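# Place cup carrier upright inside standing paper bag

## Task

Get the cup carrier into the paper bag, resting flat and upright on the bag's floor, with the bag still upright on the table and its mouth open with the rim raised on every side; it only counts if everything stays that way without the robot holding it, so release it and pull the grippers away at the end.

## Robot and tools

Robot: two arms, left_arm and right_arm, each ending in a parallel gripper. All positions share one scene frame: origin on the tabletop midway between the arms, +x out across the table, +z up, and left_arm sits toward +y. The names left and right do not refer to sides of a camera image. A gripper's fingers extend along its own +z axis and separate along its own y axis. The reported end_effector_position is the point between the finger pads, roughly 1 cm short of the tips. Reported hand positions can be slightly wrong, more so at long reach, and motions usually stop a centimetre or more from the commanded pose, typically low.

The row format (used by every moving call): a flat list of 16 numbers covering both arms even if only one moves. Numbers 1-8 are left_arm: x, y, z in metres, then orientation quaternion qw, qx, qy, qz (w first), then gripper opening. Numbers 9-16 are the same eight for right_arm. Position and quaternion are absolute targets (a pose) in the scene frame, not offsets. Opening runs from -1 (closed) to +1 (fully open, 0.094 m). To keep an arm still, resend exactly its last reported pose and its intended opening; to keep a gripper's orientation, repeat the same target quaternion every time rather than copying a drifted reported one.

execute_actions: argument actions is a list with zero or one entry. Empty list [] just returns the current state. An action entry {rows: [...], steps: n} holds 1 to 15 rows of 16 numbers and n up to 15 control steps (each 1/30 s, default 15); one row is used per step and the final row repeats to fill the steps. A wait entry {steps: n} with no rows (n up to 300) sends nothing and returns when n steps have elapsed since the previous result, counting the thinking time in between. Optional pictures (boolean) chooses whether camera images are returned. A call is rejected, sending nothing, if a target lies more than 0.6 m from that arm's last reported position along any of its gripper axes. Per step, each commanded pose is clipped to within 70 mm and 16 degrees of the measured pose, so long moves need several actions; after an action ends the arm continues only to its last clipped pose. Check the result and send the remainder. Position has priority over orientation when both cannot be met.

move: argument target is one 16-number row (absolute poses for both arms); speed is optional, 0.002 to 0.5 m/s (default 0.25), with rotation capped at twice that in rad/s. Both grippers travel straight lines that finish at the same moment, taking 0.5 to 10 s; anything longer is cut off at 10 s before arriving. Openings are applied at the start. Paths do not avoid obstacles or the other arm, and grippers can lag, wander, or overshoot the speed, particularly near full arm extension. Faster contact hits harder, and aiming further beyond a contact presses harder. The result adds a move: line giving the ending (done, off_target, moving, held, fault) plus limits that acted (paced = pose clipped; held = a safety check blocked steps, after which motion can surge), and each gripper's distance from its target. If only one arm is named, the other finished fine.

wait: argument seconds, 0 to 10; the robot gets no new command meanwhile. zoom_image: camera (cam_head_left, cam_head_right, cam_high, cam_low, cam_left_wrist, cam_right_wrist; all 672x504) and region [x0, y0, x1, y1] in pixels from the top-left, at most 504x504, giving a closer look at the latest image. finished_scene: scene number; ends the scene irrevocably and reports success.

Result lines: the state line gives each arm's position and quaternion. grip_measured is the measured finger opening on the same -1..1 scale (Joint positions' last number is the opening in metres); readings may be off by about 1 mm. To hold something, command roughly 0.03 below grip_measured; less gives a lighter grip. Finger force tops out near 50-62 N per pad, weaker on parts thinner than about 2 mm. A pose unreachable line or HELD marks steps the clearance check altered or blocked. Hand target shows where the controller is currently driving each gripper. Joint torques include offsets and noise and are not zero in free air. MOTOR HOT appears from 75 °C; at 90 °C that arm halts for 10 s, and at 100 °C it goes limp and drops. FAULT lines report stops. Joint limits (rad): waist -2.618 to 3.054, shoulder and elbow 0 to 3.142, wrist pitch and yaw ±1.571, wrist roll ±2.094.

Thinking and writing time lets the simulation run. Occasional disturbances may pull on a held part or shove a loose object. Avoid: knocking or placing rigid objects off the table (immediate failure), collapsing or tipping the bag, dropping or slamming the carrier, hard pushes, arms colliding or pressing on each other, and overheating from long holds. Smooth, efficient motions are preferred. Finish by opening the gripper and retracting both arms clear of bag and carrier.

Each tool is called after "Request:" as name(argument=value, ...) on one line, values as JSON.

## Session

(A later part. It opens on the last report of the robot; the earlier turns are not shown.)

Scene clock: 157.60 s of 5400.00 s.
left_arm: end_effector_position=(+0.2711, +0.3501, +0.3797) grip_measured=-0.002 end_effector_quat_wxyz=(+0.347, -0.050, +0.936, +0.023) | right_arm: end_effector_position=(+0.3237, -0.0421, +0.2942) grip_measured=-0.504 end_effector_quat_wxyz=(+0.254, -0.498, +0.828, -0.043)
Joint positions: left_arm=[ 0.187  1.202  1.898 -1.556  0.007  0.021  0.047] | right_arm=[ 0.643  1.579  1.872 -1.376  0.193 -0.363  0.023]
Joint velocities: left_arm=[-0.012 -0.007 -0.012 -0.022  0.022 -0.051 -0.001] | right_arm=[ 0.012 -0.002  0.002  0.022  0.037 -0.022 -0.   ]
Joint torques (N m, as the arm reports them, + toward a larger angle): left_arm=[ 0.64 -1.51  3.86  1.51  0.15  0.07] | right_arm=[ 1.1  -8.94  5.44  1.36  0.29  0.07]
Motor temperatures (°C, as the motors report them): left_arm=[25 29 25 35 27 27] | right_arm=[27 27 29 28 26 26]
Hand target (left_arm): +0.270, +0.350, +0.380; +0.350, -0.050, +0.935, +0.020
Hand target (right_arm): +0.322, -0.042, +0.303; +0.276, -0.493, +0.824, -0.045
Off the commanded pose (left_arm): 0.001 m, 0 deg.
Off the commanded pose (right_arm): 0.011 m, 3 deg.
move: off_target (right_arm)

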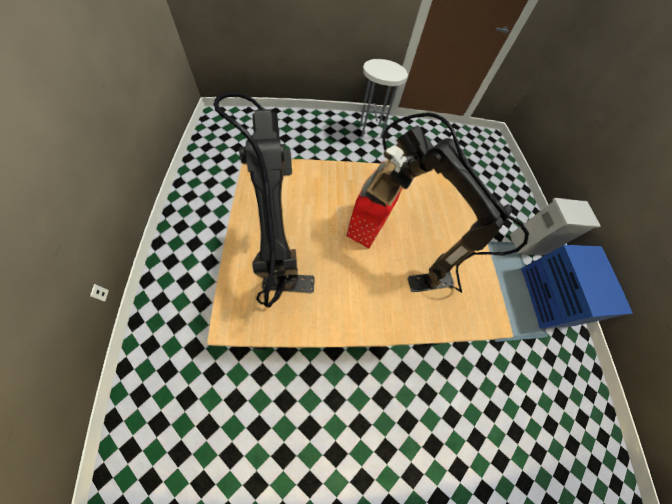

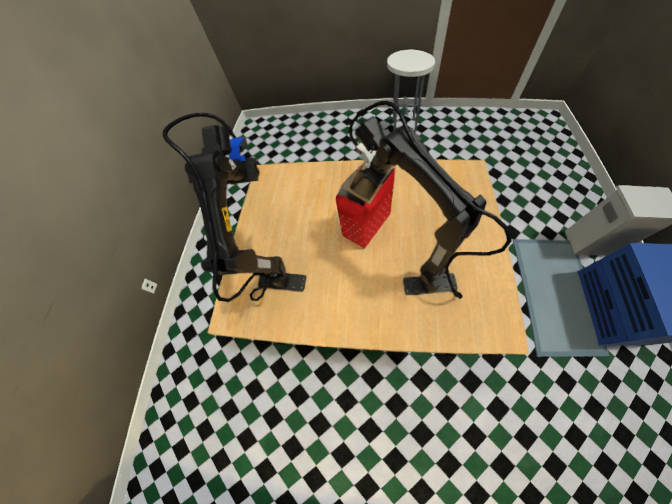

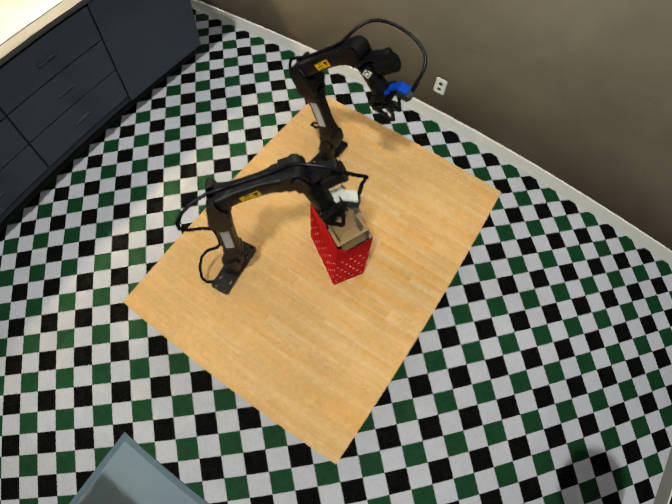

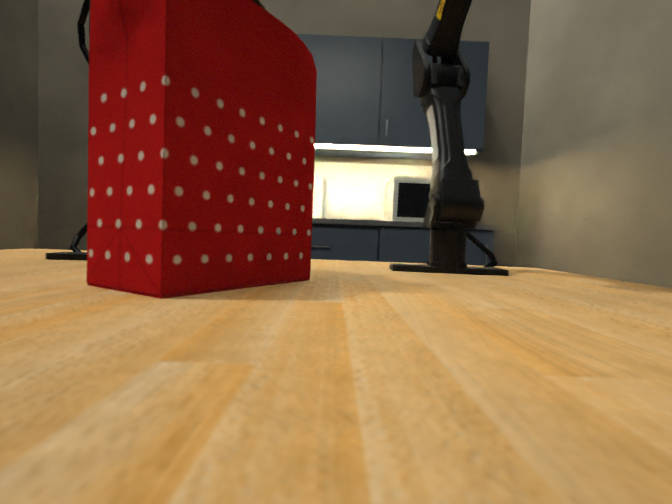

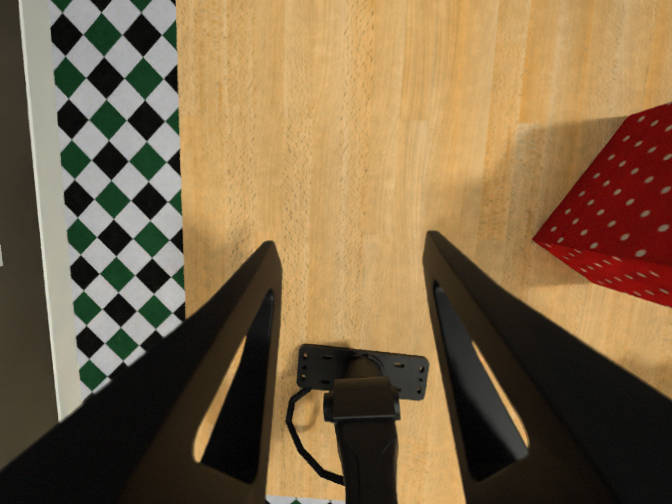

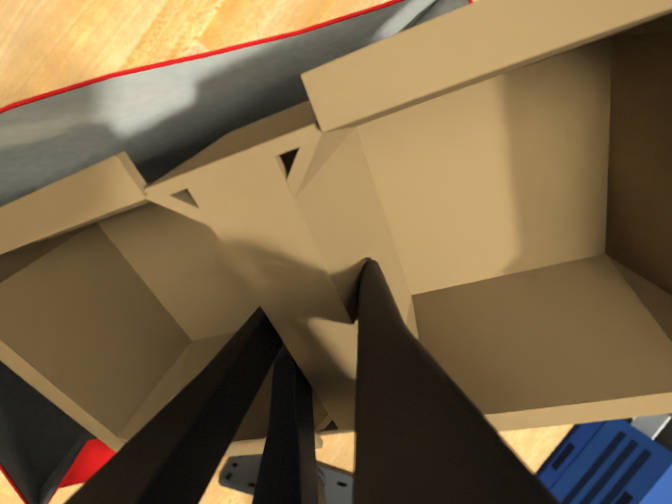

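The near lip is resting on the near wall, so I'm raising a little and shifting outward.

Request:
move(target=[0.27,0.35,0.38,0.35,-0.05,0.935,0.02,0,0.324,-0.036,0.325,0.276,-0.493,0.824,-0.044,-0.56], speed=0.03)

Request:
move(target=[0.27,0.35,0.38,0.35,-0.05,0.935,0.02,0,0.326,-0.02,0.31,0.276,-0.493,0.824,-0.044,-0.56], speed=0.02)

Request:
zoom_image(camera="cam_head_left", region=[310,110,450,260])

Scene clock: 163.10 s of 5400.00 s.
left_arm: end_effector_position=(+0.2711, +0.3501, +0.3797) grip_measured=-0.002 end_effector_quat_wxyz=(+0.347, -0.050, +0.936, +0.023) | right_arm: end_effector_position=(+0.3235, -0.0391, +0.3212) grip_measured=-0.504 end_effector_quat_wxyz=(+0.272, -0.494, +0.825, -0.041)
Joint positions: left_arm=[ 0.187  1.202  1.898 -1.556  0.007  0.021  0.047] | right_arm=[ 0.653  1.614  2.016 -1.449  0.201 -0.355  0.023]
Joint velocities: left_arm=[-0.017  0.012 -0.012 -0.066 -0.037  0.007  0.   ] | right_arm=[ 0.017 -0.012 -0.017 -0.022 -0.007 -0.007 -0.   ]
Joint torques (N m, as the arm reports them, + toward a larger angle): left_arm=[ 0.64 -1.5   3.78  1.52  0.13  0.04] | right_arm=[ 1.11 -5.13  9.19  1.11  0.28  0.07]
Motor temperatures (°C, as the motors report them): left_arm=[25 29 25 35 27 27] | right_arm=[27 27 29 29 26 26]
Hand target (left_arm): +0.270, +0.350, +0.380; +0.350, -0.050, +0.935, +0.020
Hand target (right_arm): +0.324, -0.036, +0.325; +0.276, -0.493, +0.824, -0.044
Off the commanded pose (left_arm): 0.001 m, 0 deg.
Off the commanded pose (right_arm): 0.005 m, 1 deg.
After step 90, 1.17 s passed at rest.
move: done

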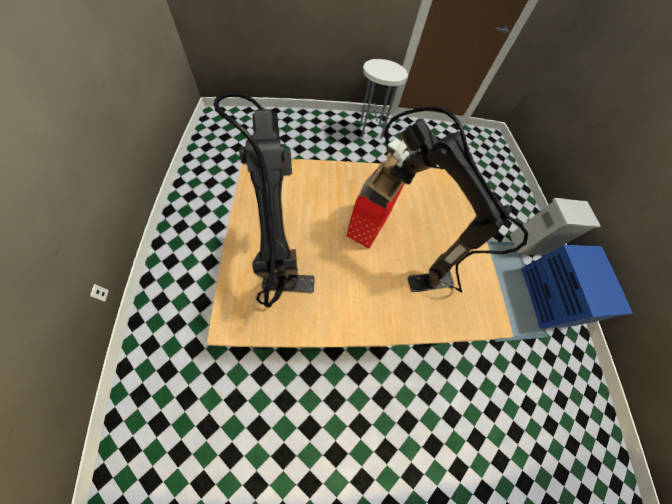

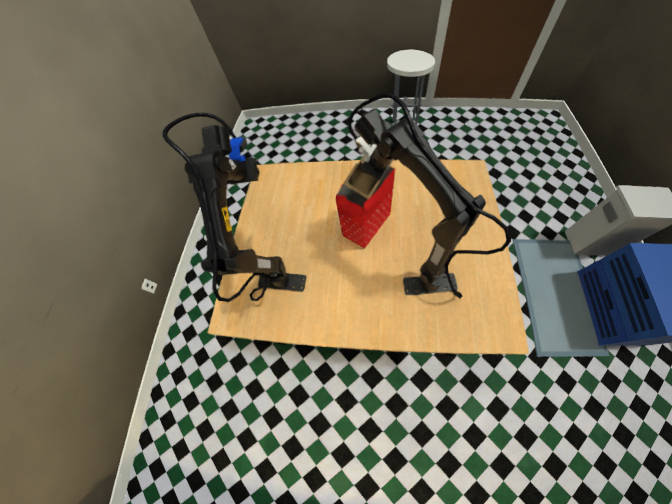

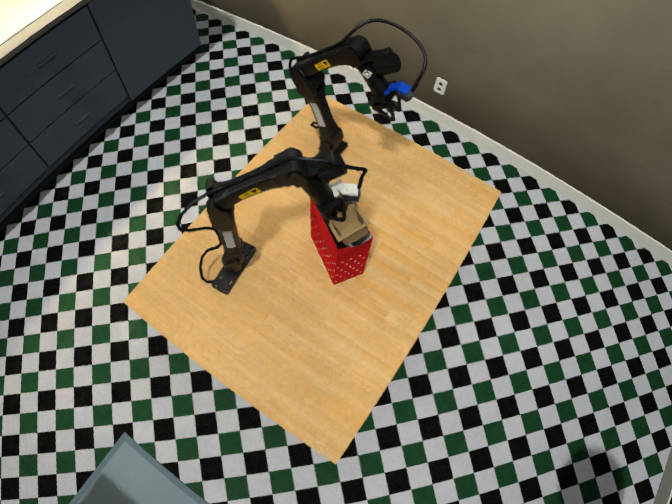

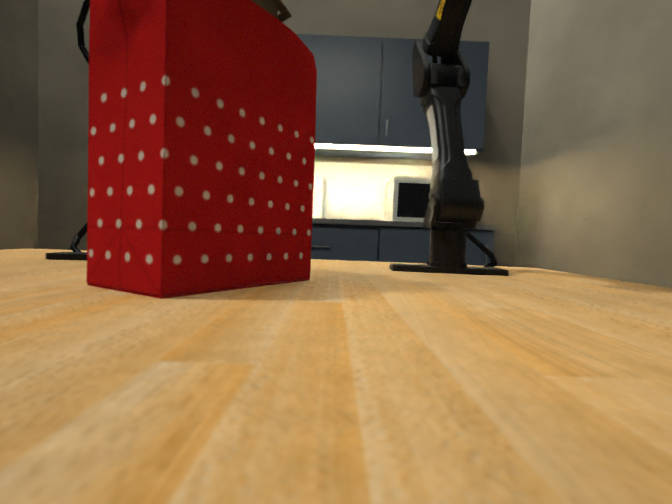

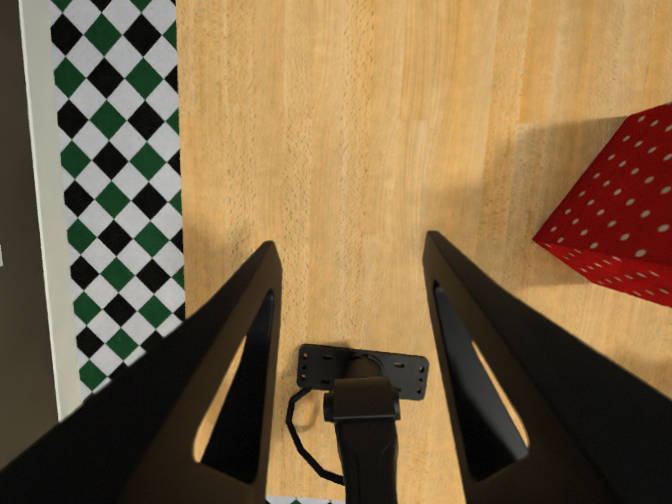

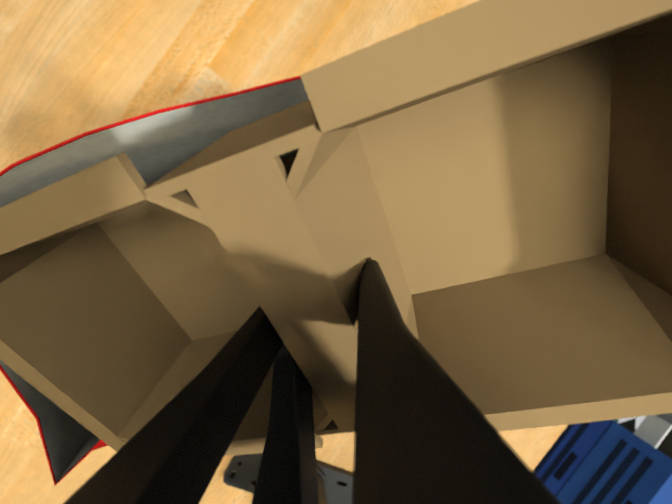

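Scene clock: 164.60 s of 5400.00 s.
left_arm: end_effector_position=(+0.2711, +0.3501, +0.3797) grip_measured=-0.002 end_effector_quat_wxyz=(+0.347, -0.050, +0.936, +0.023) | right_arm: end_effector_position=(+0.3225, -0.0258, +0.3129) grip_measured=-0.504 end_effector_quat_wxyz=(+0.272, -0.494, +0.825, -0.041)
Joint positions: left_arm=[ 0.187  1.202  1.898 -1.556  0.007  0.021  0.047] | right_arm=[ 0.69   1.629  1.993 -1.419  0.219 -0.323  0.023]
Joint velocities: left_arm=[-0.017 -0.002 -0.007 -0.081 -0.007  0.022  0.001] | right_arm=[-0.012  0.007 -0.007 -0.007 -0.037 -0.037  0.   ]
Joint torques (N m, as the arm reports them, + toward a larger angle): left_arm=[ 0.65 -1.5   3.77  1.52  0.16  0.07] | right_arm=[ 1.05 -5.78  5.3   1.41  0.29  0.08]
Motor temperatures (°C, as the motors report them): left_arm=[25 29 25 35 27 27] | right_arm=[27 27 29 29 26 26]
Hand target (left_arm): +0.270, +0.350, +0.380; +0.350, -0.050, +0.935, +0.020
Hand target (right_arm): +0.326, -0.020, +0.310; +0.276, -0.493, +0.824, -0.044
Off the commanded pose (left_arm): 0.001 m, 0 deg.
Off the commanded pose (right_arm): 0.007 m, 1 deg.
move: done

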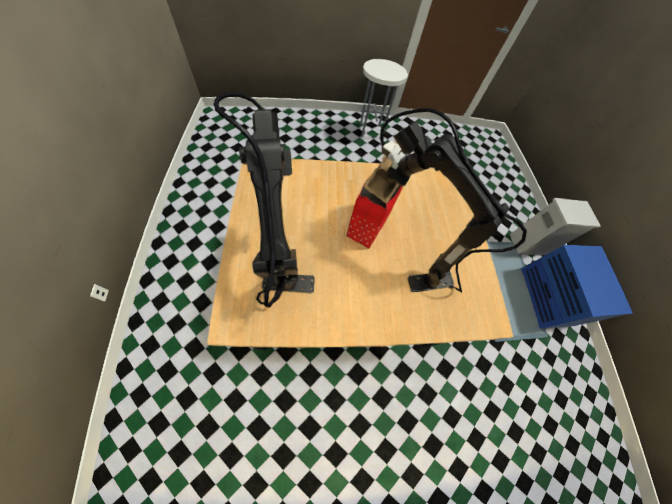

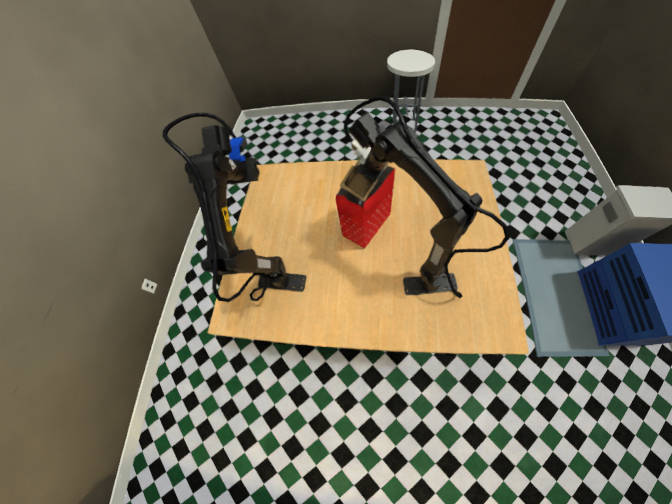

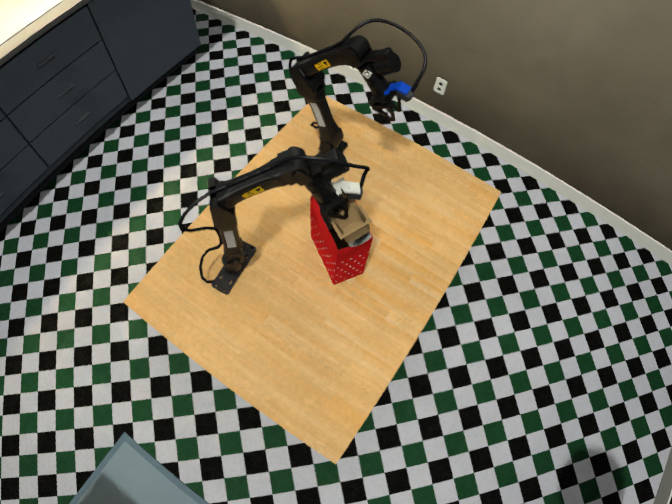

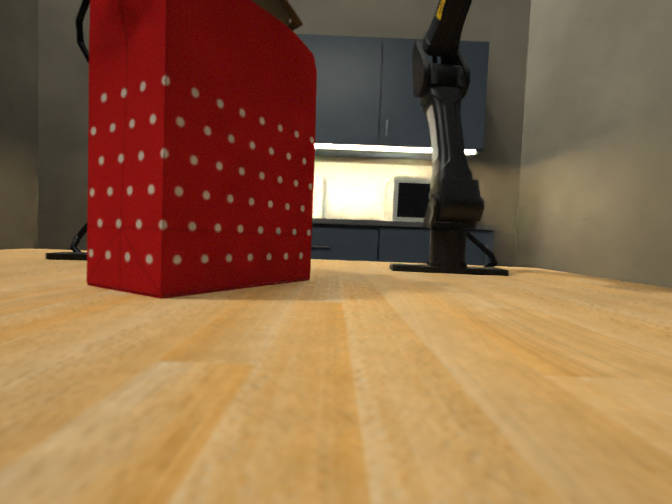

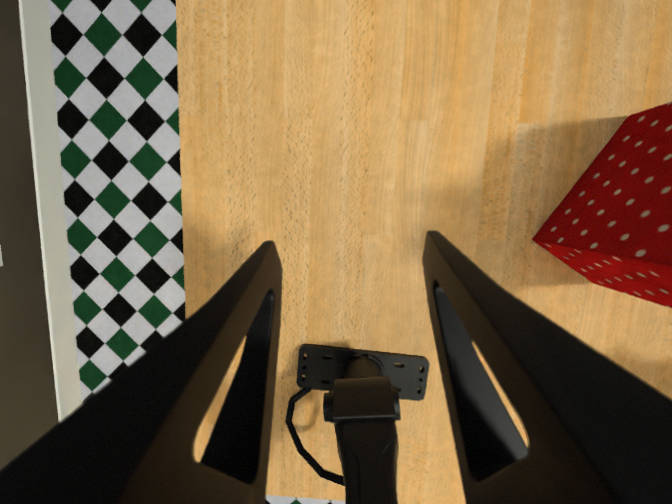

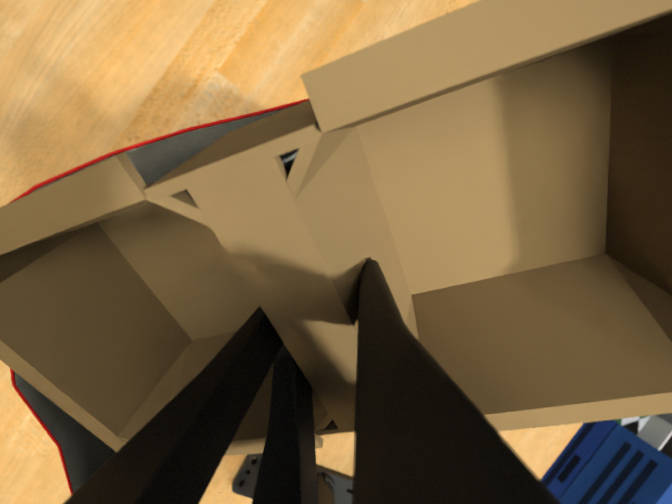

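Region (310, 110, 450, 260) of cam_head_left's 672x504 image, scaled by 3.360, with more detail than that image has; it fills the left 470 columns of this view, and the rest is white.

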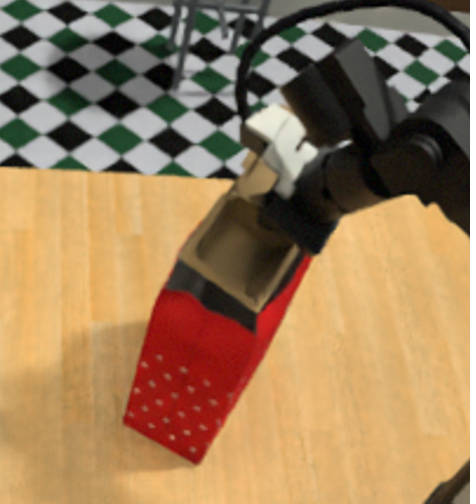

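Request:
move(target=[0.27,0.35,0.38,0.35,-0.05,0.935,0.02,0,0.324,-0.027,0.29,0.276,-0.493,0.824,-0.044,-0.56], speed=0.02)

Request:
zoom_image(camera="cam_head_left", region=[310,110,450,260])

Request:
zoom_image(camera="cam_high", region=[280,140,420,290])

Scene clock: 170.53 s of 5400.00 s.
left_arm: end_effector_position=(+0.2711, +0.3501, +0.3797) grip_measured=-0.002 end_effector_quat_wxyz=(+0.347, -0.050, +0.936, +0.023) | right_arm: end_effector_position=(+0.3227, -0.0257, +0.2790) grip_measured=-0.504 end_effector_quat_wxyz=(+0.253, -0.499, +0.828, -0.046)
Joint positions: left_arm=[ 0.187  1.202  1.898 -1.556  0.007  0.021  0.047] | right_arm=[ 0.69   1.596  1.824 -1.324  0.22  -0.322  0.023]
Joint velocities: left_arm=[-0.007  0.012 -0.007 -0.007  0.022 -0.007  0.   ] | right_arm=[-0.002  0.022 -0.017  0.066  0.037  0.022  0.   ]
Joint torques (N m, as the arm reports them, + toward a larger angle): left_arm=[ 0.69 -1.51  3.75  1.52  0.17  0.07] | right_arm=[-0.11 -9.6   5.84  1.34  0.22 -0.03]
Motor temperatures (°C, as the motors report them): left_arm=[25 29 25 35 27 27] | right_arm=[27 27 28 29 26 26]
Hand target (left_arm): +0.270, +0.350, +0.380; +0.350, -0.050, +0.935, +0.020
Hand target (right_arm): +0.324, -0.027, +0.290; +0.275, -0.493, +0.824, -0.044
Off the commanded pose (left_arm): 0.001 m, 0 deg.
Off the commanded pose (right_arm): 0.011 m, 3 deg.
After step 90, 1.50 s passed at rest.
move: off_target (right_arm)

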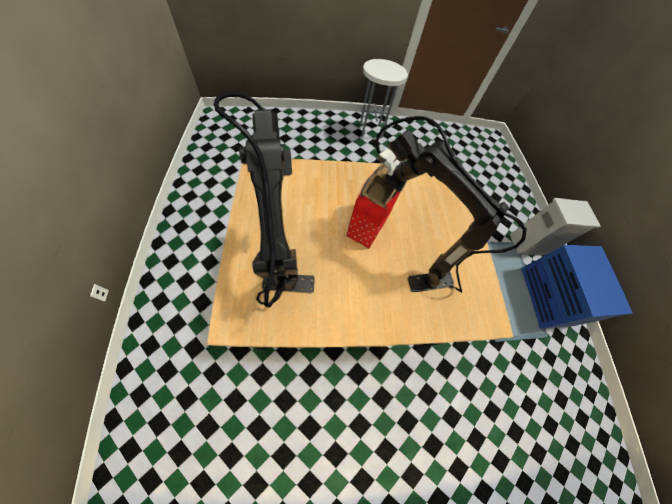

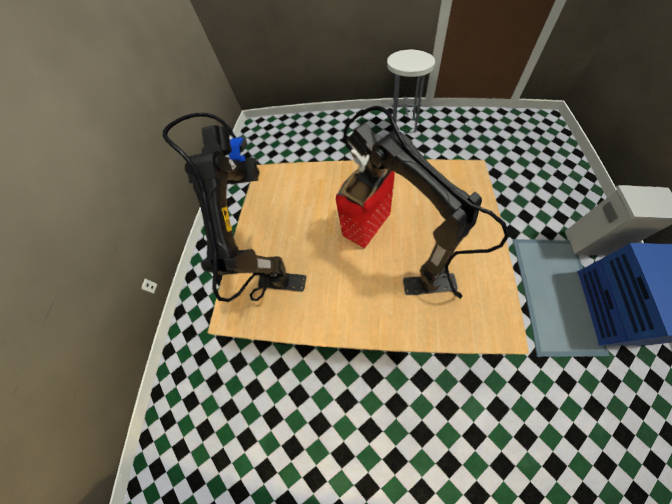

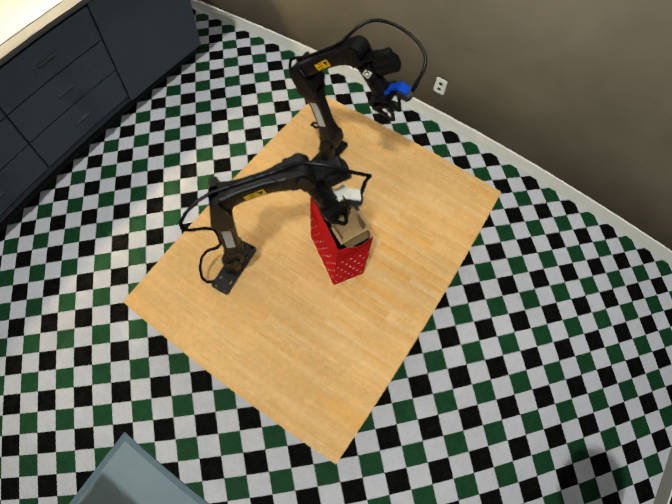

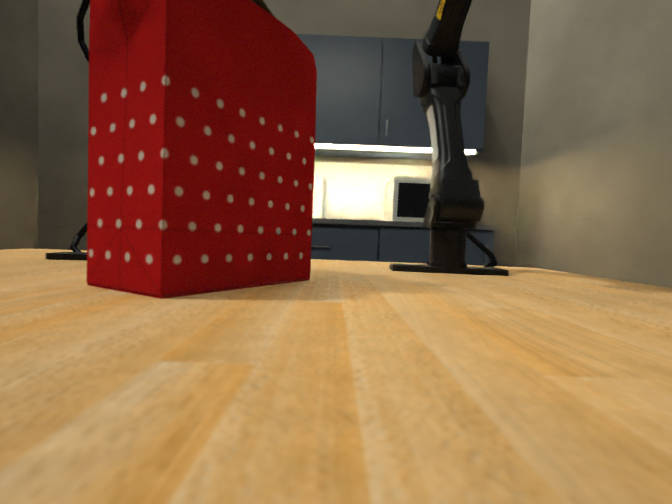

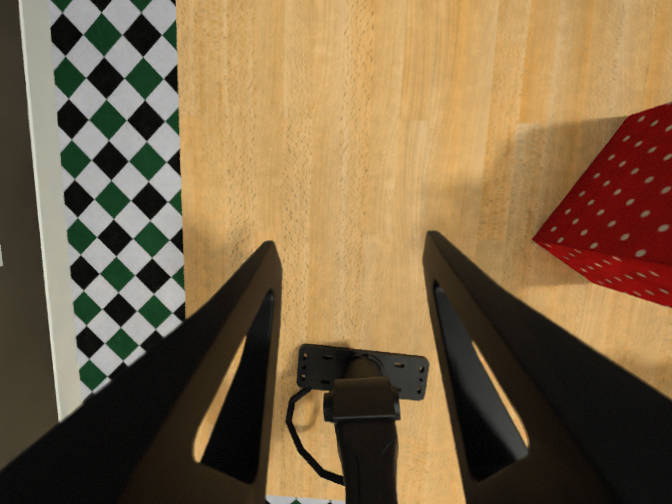

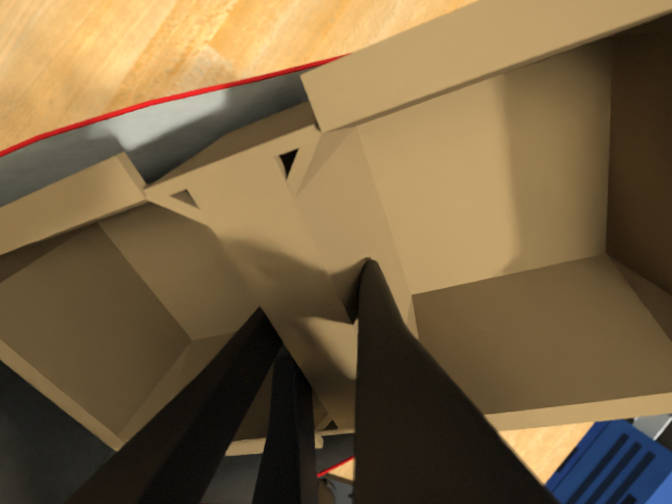

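Region (310, 110, 450, 260) of cam_head_left's 672x504 image, scaled by 3.360, with more detail than that image has; it fills the left 470 columns of this view, and the rest is white.

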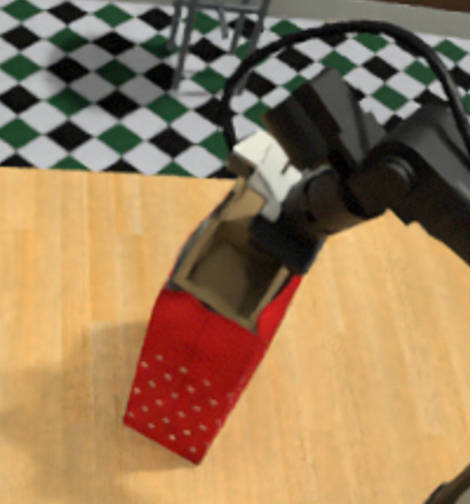

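Region (280, 140, 420, 290) of cam_high's 672x504 image, scaled by 3.360, with more detail than that image has; it fills the left 470 columns of this view, and the rest is white.

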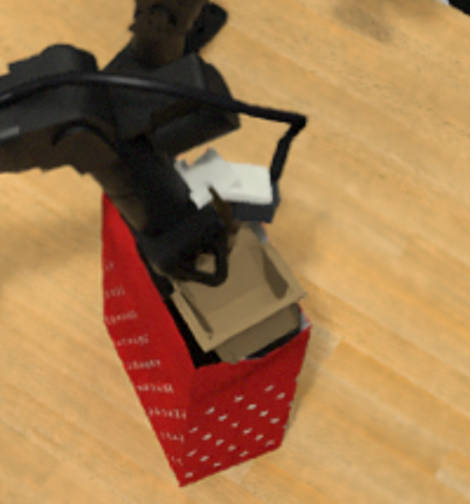

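Request:
move(target=[0.27,0.35,0.38,0.35,-0.05,0.935,0.02,0,0.311,-0.023,0.25,0.235,-0.485,0.84,-0.068,-0.56], speed=0.02)

Request:
zoom_image(camera="cam_high", region=[280,140,420,290])

Scene clock: 175.53 s of 5400.00 s.
left_arm: end_effector_position=(+0.2711, +0.3501, +0.3797) grip_measured=-0.002 end_effector_quat_wxyz=(+0.347, -0.050, +0.936, +0.023) | right_arm: end_effector_position=(+0.3099, -0.0259, +0.2449) grip_measured=-0.504 end_effector_quat_wxyz=(+0.218, -0.489, +0.842, -0.067)
Joint positions: left_arm=[ 0.187  1.202  1.898 -1.556  0.007  0.021  0.047] | right_arm=[ 0.739  1.596  1.71  -1.306  0.268 -0.239  0.023]
Joint velocities: left_arm=[-0.002  0.002 -0.002  0.037 -0.037 -0.022 -0.   ] | right_arm=[-0.007 -0.002 -0.017  0.051  0.007  0.007 -0.   ]
Joint torques (N m, as the arm reports them, + toward a larger angle): left_arm=[ 0.7  -1.55  3.87  1.54  0.18  0.07] | right_arm=[ 1.12 -8.34  6.08  1.17  0.36  0.06]
Motor temperatures (°C, as the motors report them): left_arm=[25 29 25 35 27 27] | right_arm=[27 27 28 29 26 26]
Hand target (left_arm): +0.270, +0.350, +0.380; +0.350, -0.050, +0.935, +0.020
Hand target (right_arm): +0.310, -0.024, +0.250; +0.235, -0.484, +0.840, -0.068
Off the commanded pose (left_arm): 0.001 m, 0 deg.
Off the commanded pose (right_arm): 0.006 m, 2 deg.
After step 90, 0.07 s passed at rest.
move: done

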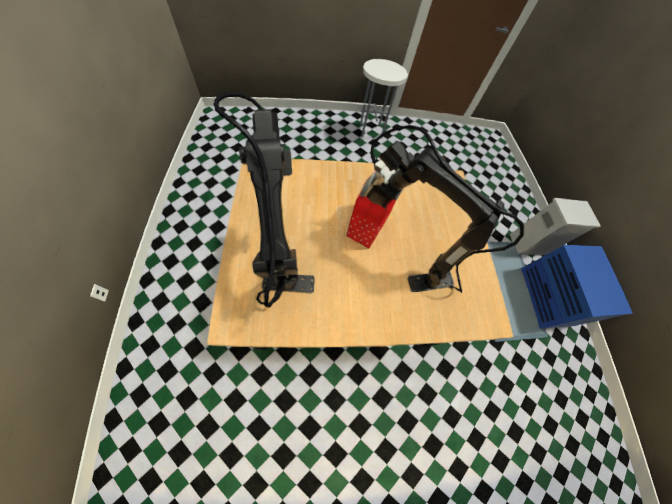

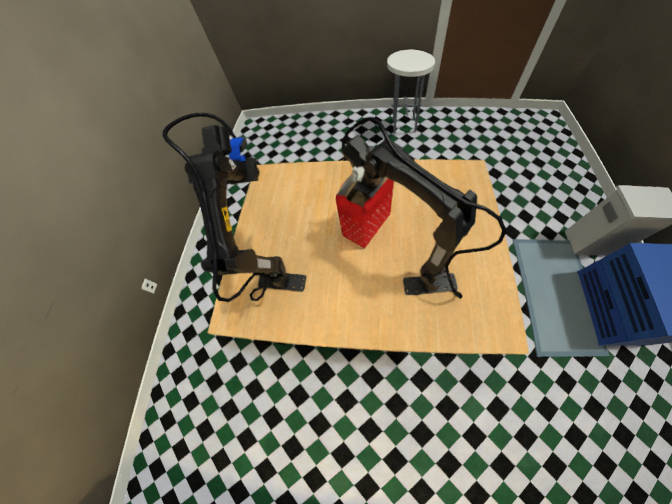

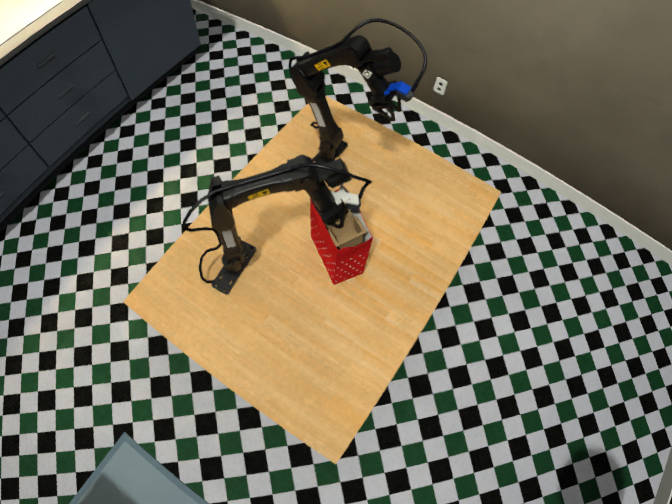

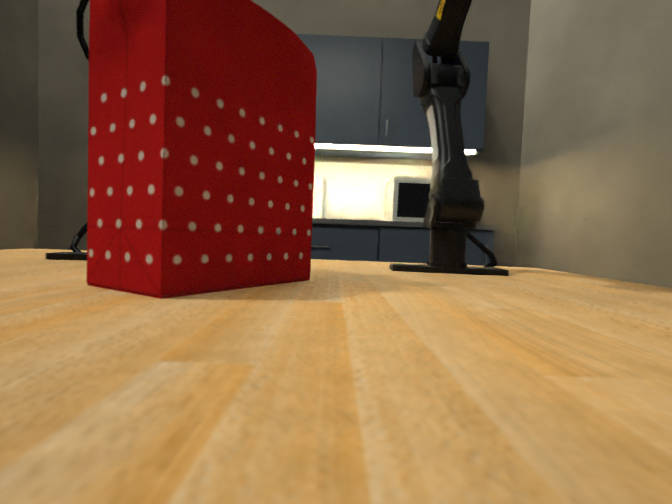

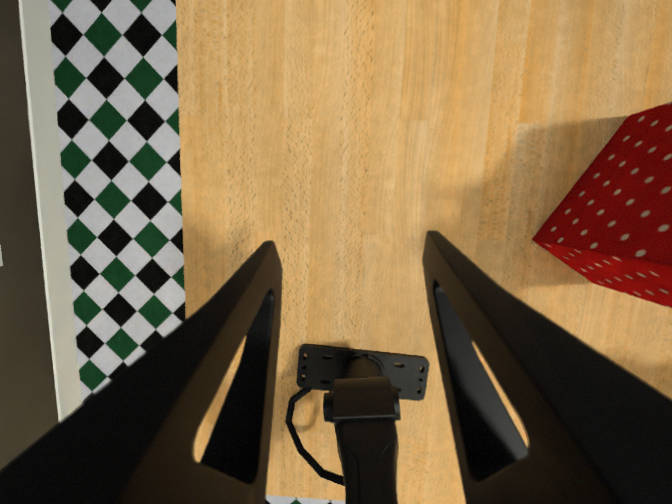

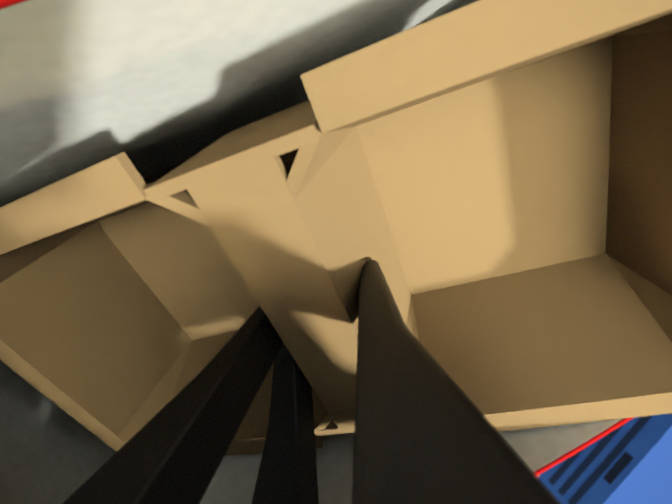

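Region (280, 140, 420, 290) of cam_high's 672x504 image, scaled by 3.360, with more detail than that image has; it fills the left 470 columns of this view, and the rest is white.

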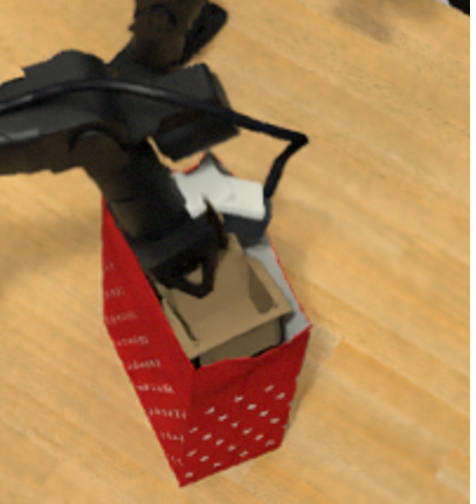

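Request:
move(target=[0.27,0.35,0.38,0.35,-0.05,0.935,0.02,0,0.312,-0.017,0.205,0.165,-0.485,0.856,-0.065,-0.56], speed=0.025)

Request:
zoom_image(camera="cam_high", region=[280,140,420,290])

Scene clock: 180.20 s of 5400.00 s.
left_arm: end_effector_position=(+0.2711, +0.3501, +0.3797) grip_measured=-0.002 end_effector_quat_wxyz=(+0.347, -0.050, +0.936, +0.023) | right_arm: end_effector_position=(+0.3096, -0.0180, +0.2113) grip_measured=-0.504 end_effector_quat_wxyz=(+0.170, -0.489, +0.853, -0.066)
Joint positions: left_arm=[ 0.187  1.202  1.898 -1.556  0.007  0.021  0.047] | right_arm=[ 0.739  1.672  1.688 -1.304  0.237 -0.21   0.023]
Joint velocities: left_arm=[-0.002  0.007  0.007 -0.007  0.037 -0.037  0.   ] | right_arm=[ 0.017 -0.007  0.002  0.007 -0.11  -0.022 -0.   ]
Joint torques (N m, as the arm reports them, + toward a larger angle): left_arm=[ 0.67 -1.5   3.83  1.52  0.14  0.08] | right_arm=[-0.45 -6.63  6.04  0.86  0.1   0.08]
Motor temperatures (°C, as the motors report them): left_arm=[25 29 25 35 27 27] | right_arm=[27 27 28 29 26 26]
Hand target (left_arm): +0.270, +0.350, +0.380; +0.350, -0.050, +0.935, +0.020
Hand target (right_arm): +0.311, -0.018, +0.205; +0.165, -0.484, +0.857, -0.065
Off the commanded pose (left_arm): 0.001 m, 0 deg.
Off the commanded pose (right_arm): 0.007 m, 1 deg.
move: done

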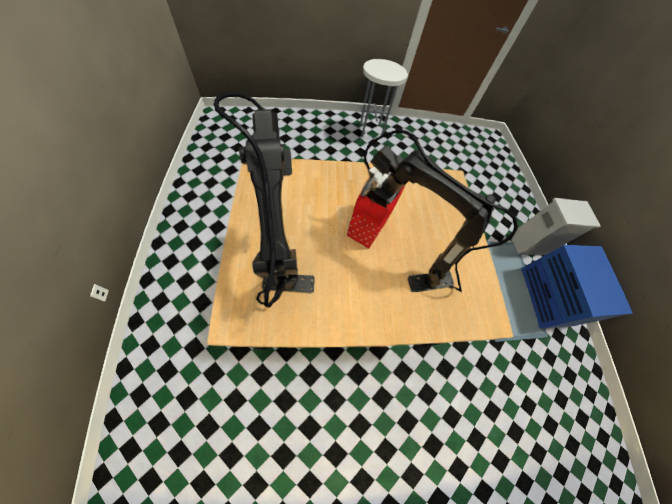

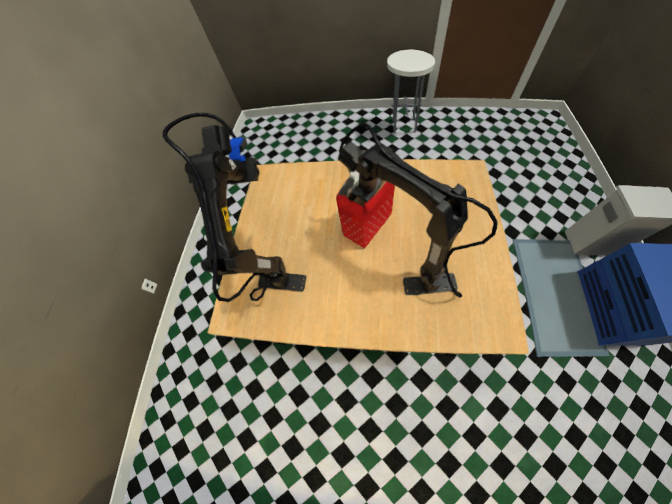

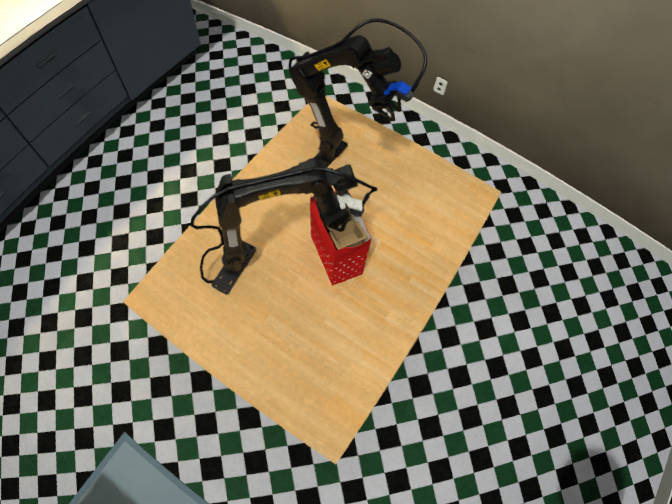

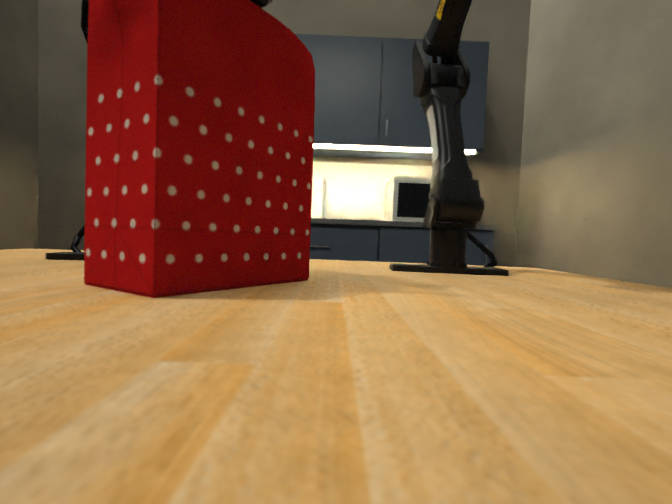

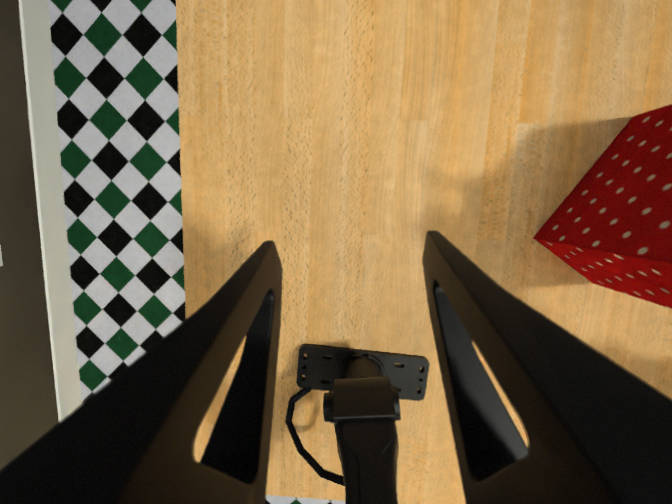

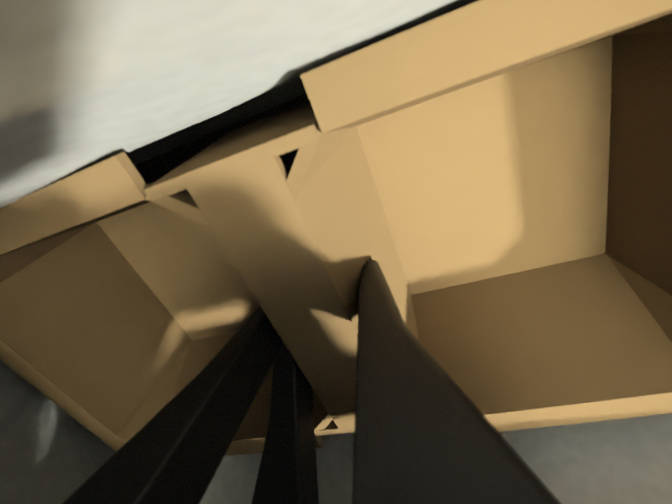

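Region (280, 140, 420, 290) of cam_high's 672x504 image, scaled by 3.360, with more detail than that image has; it fills the left 470 columns of this view, and the rest is white.

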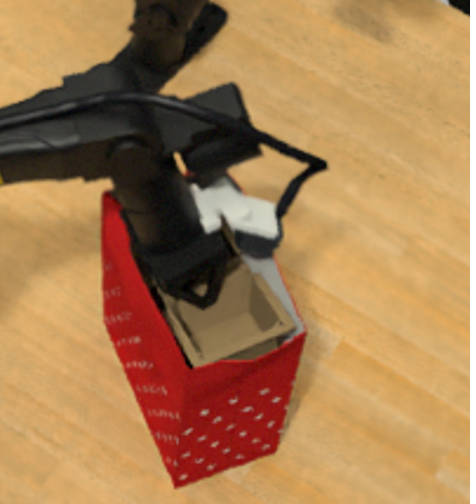

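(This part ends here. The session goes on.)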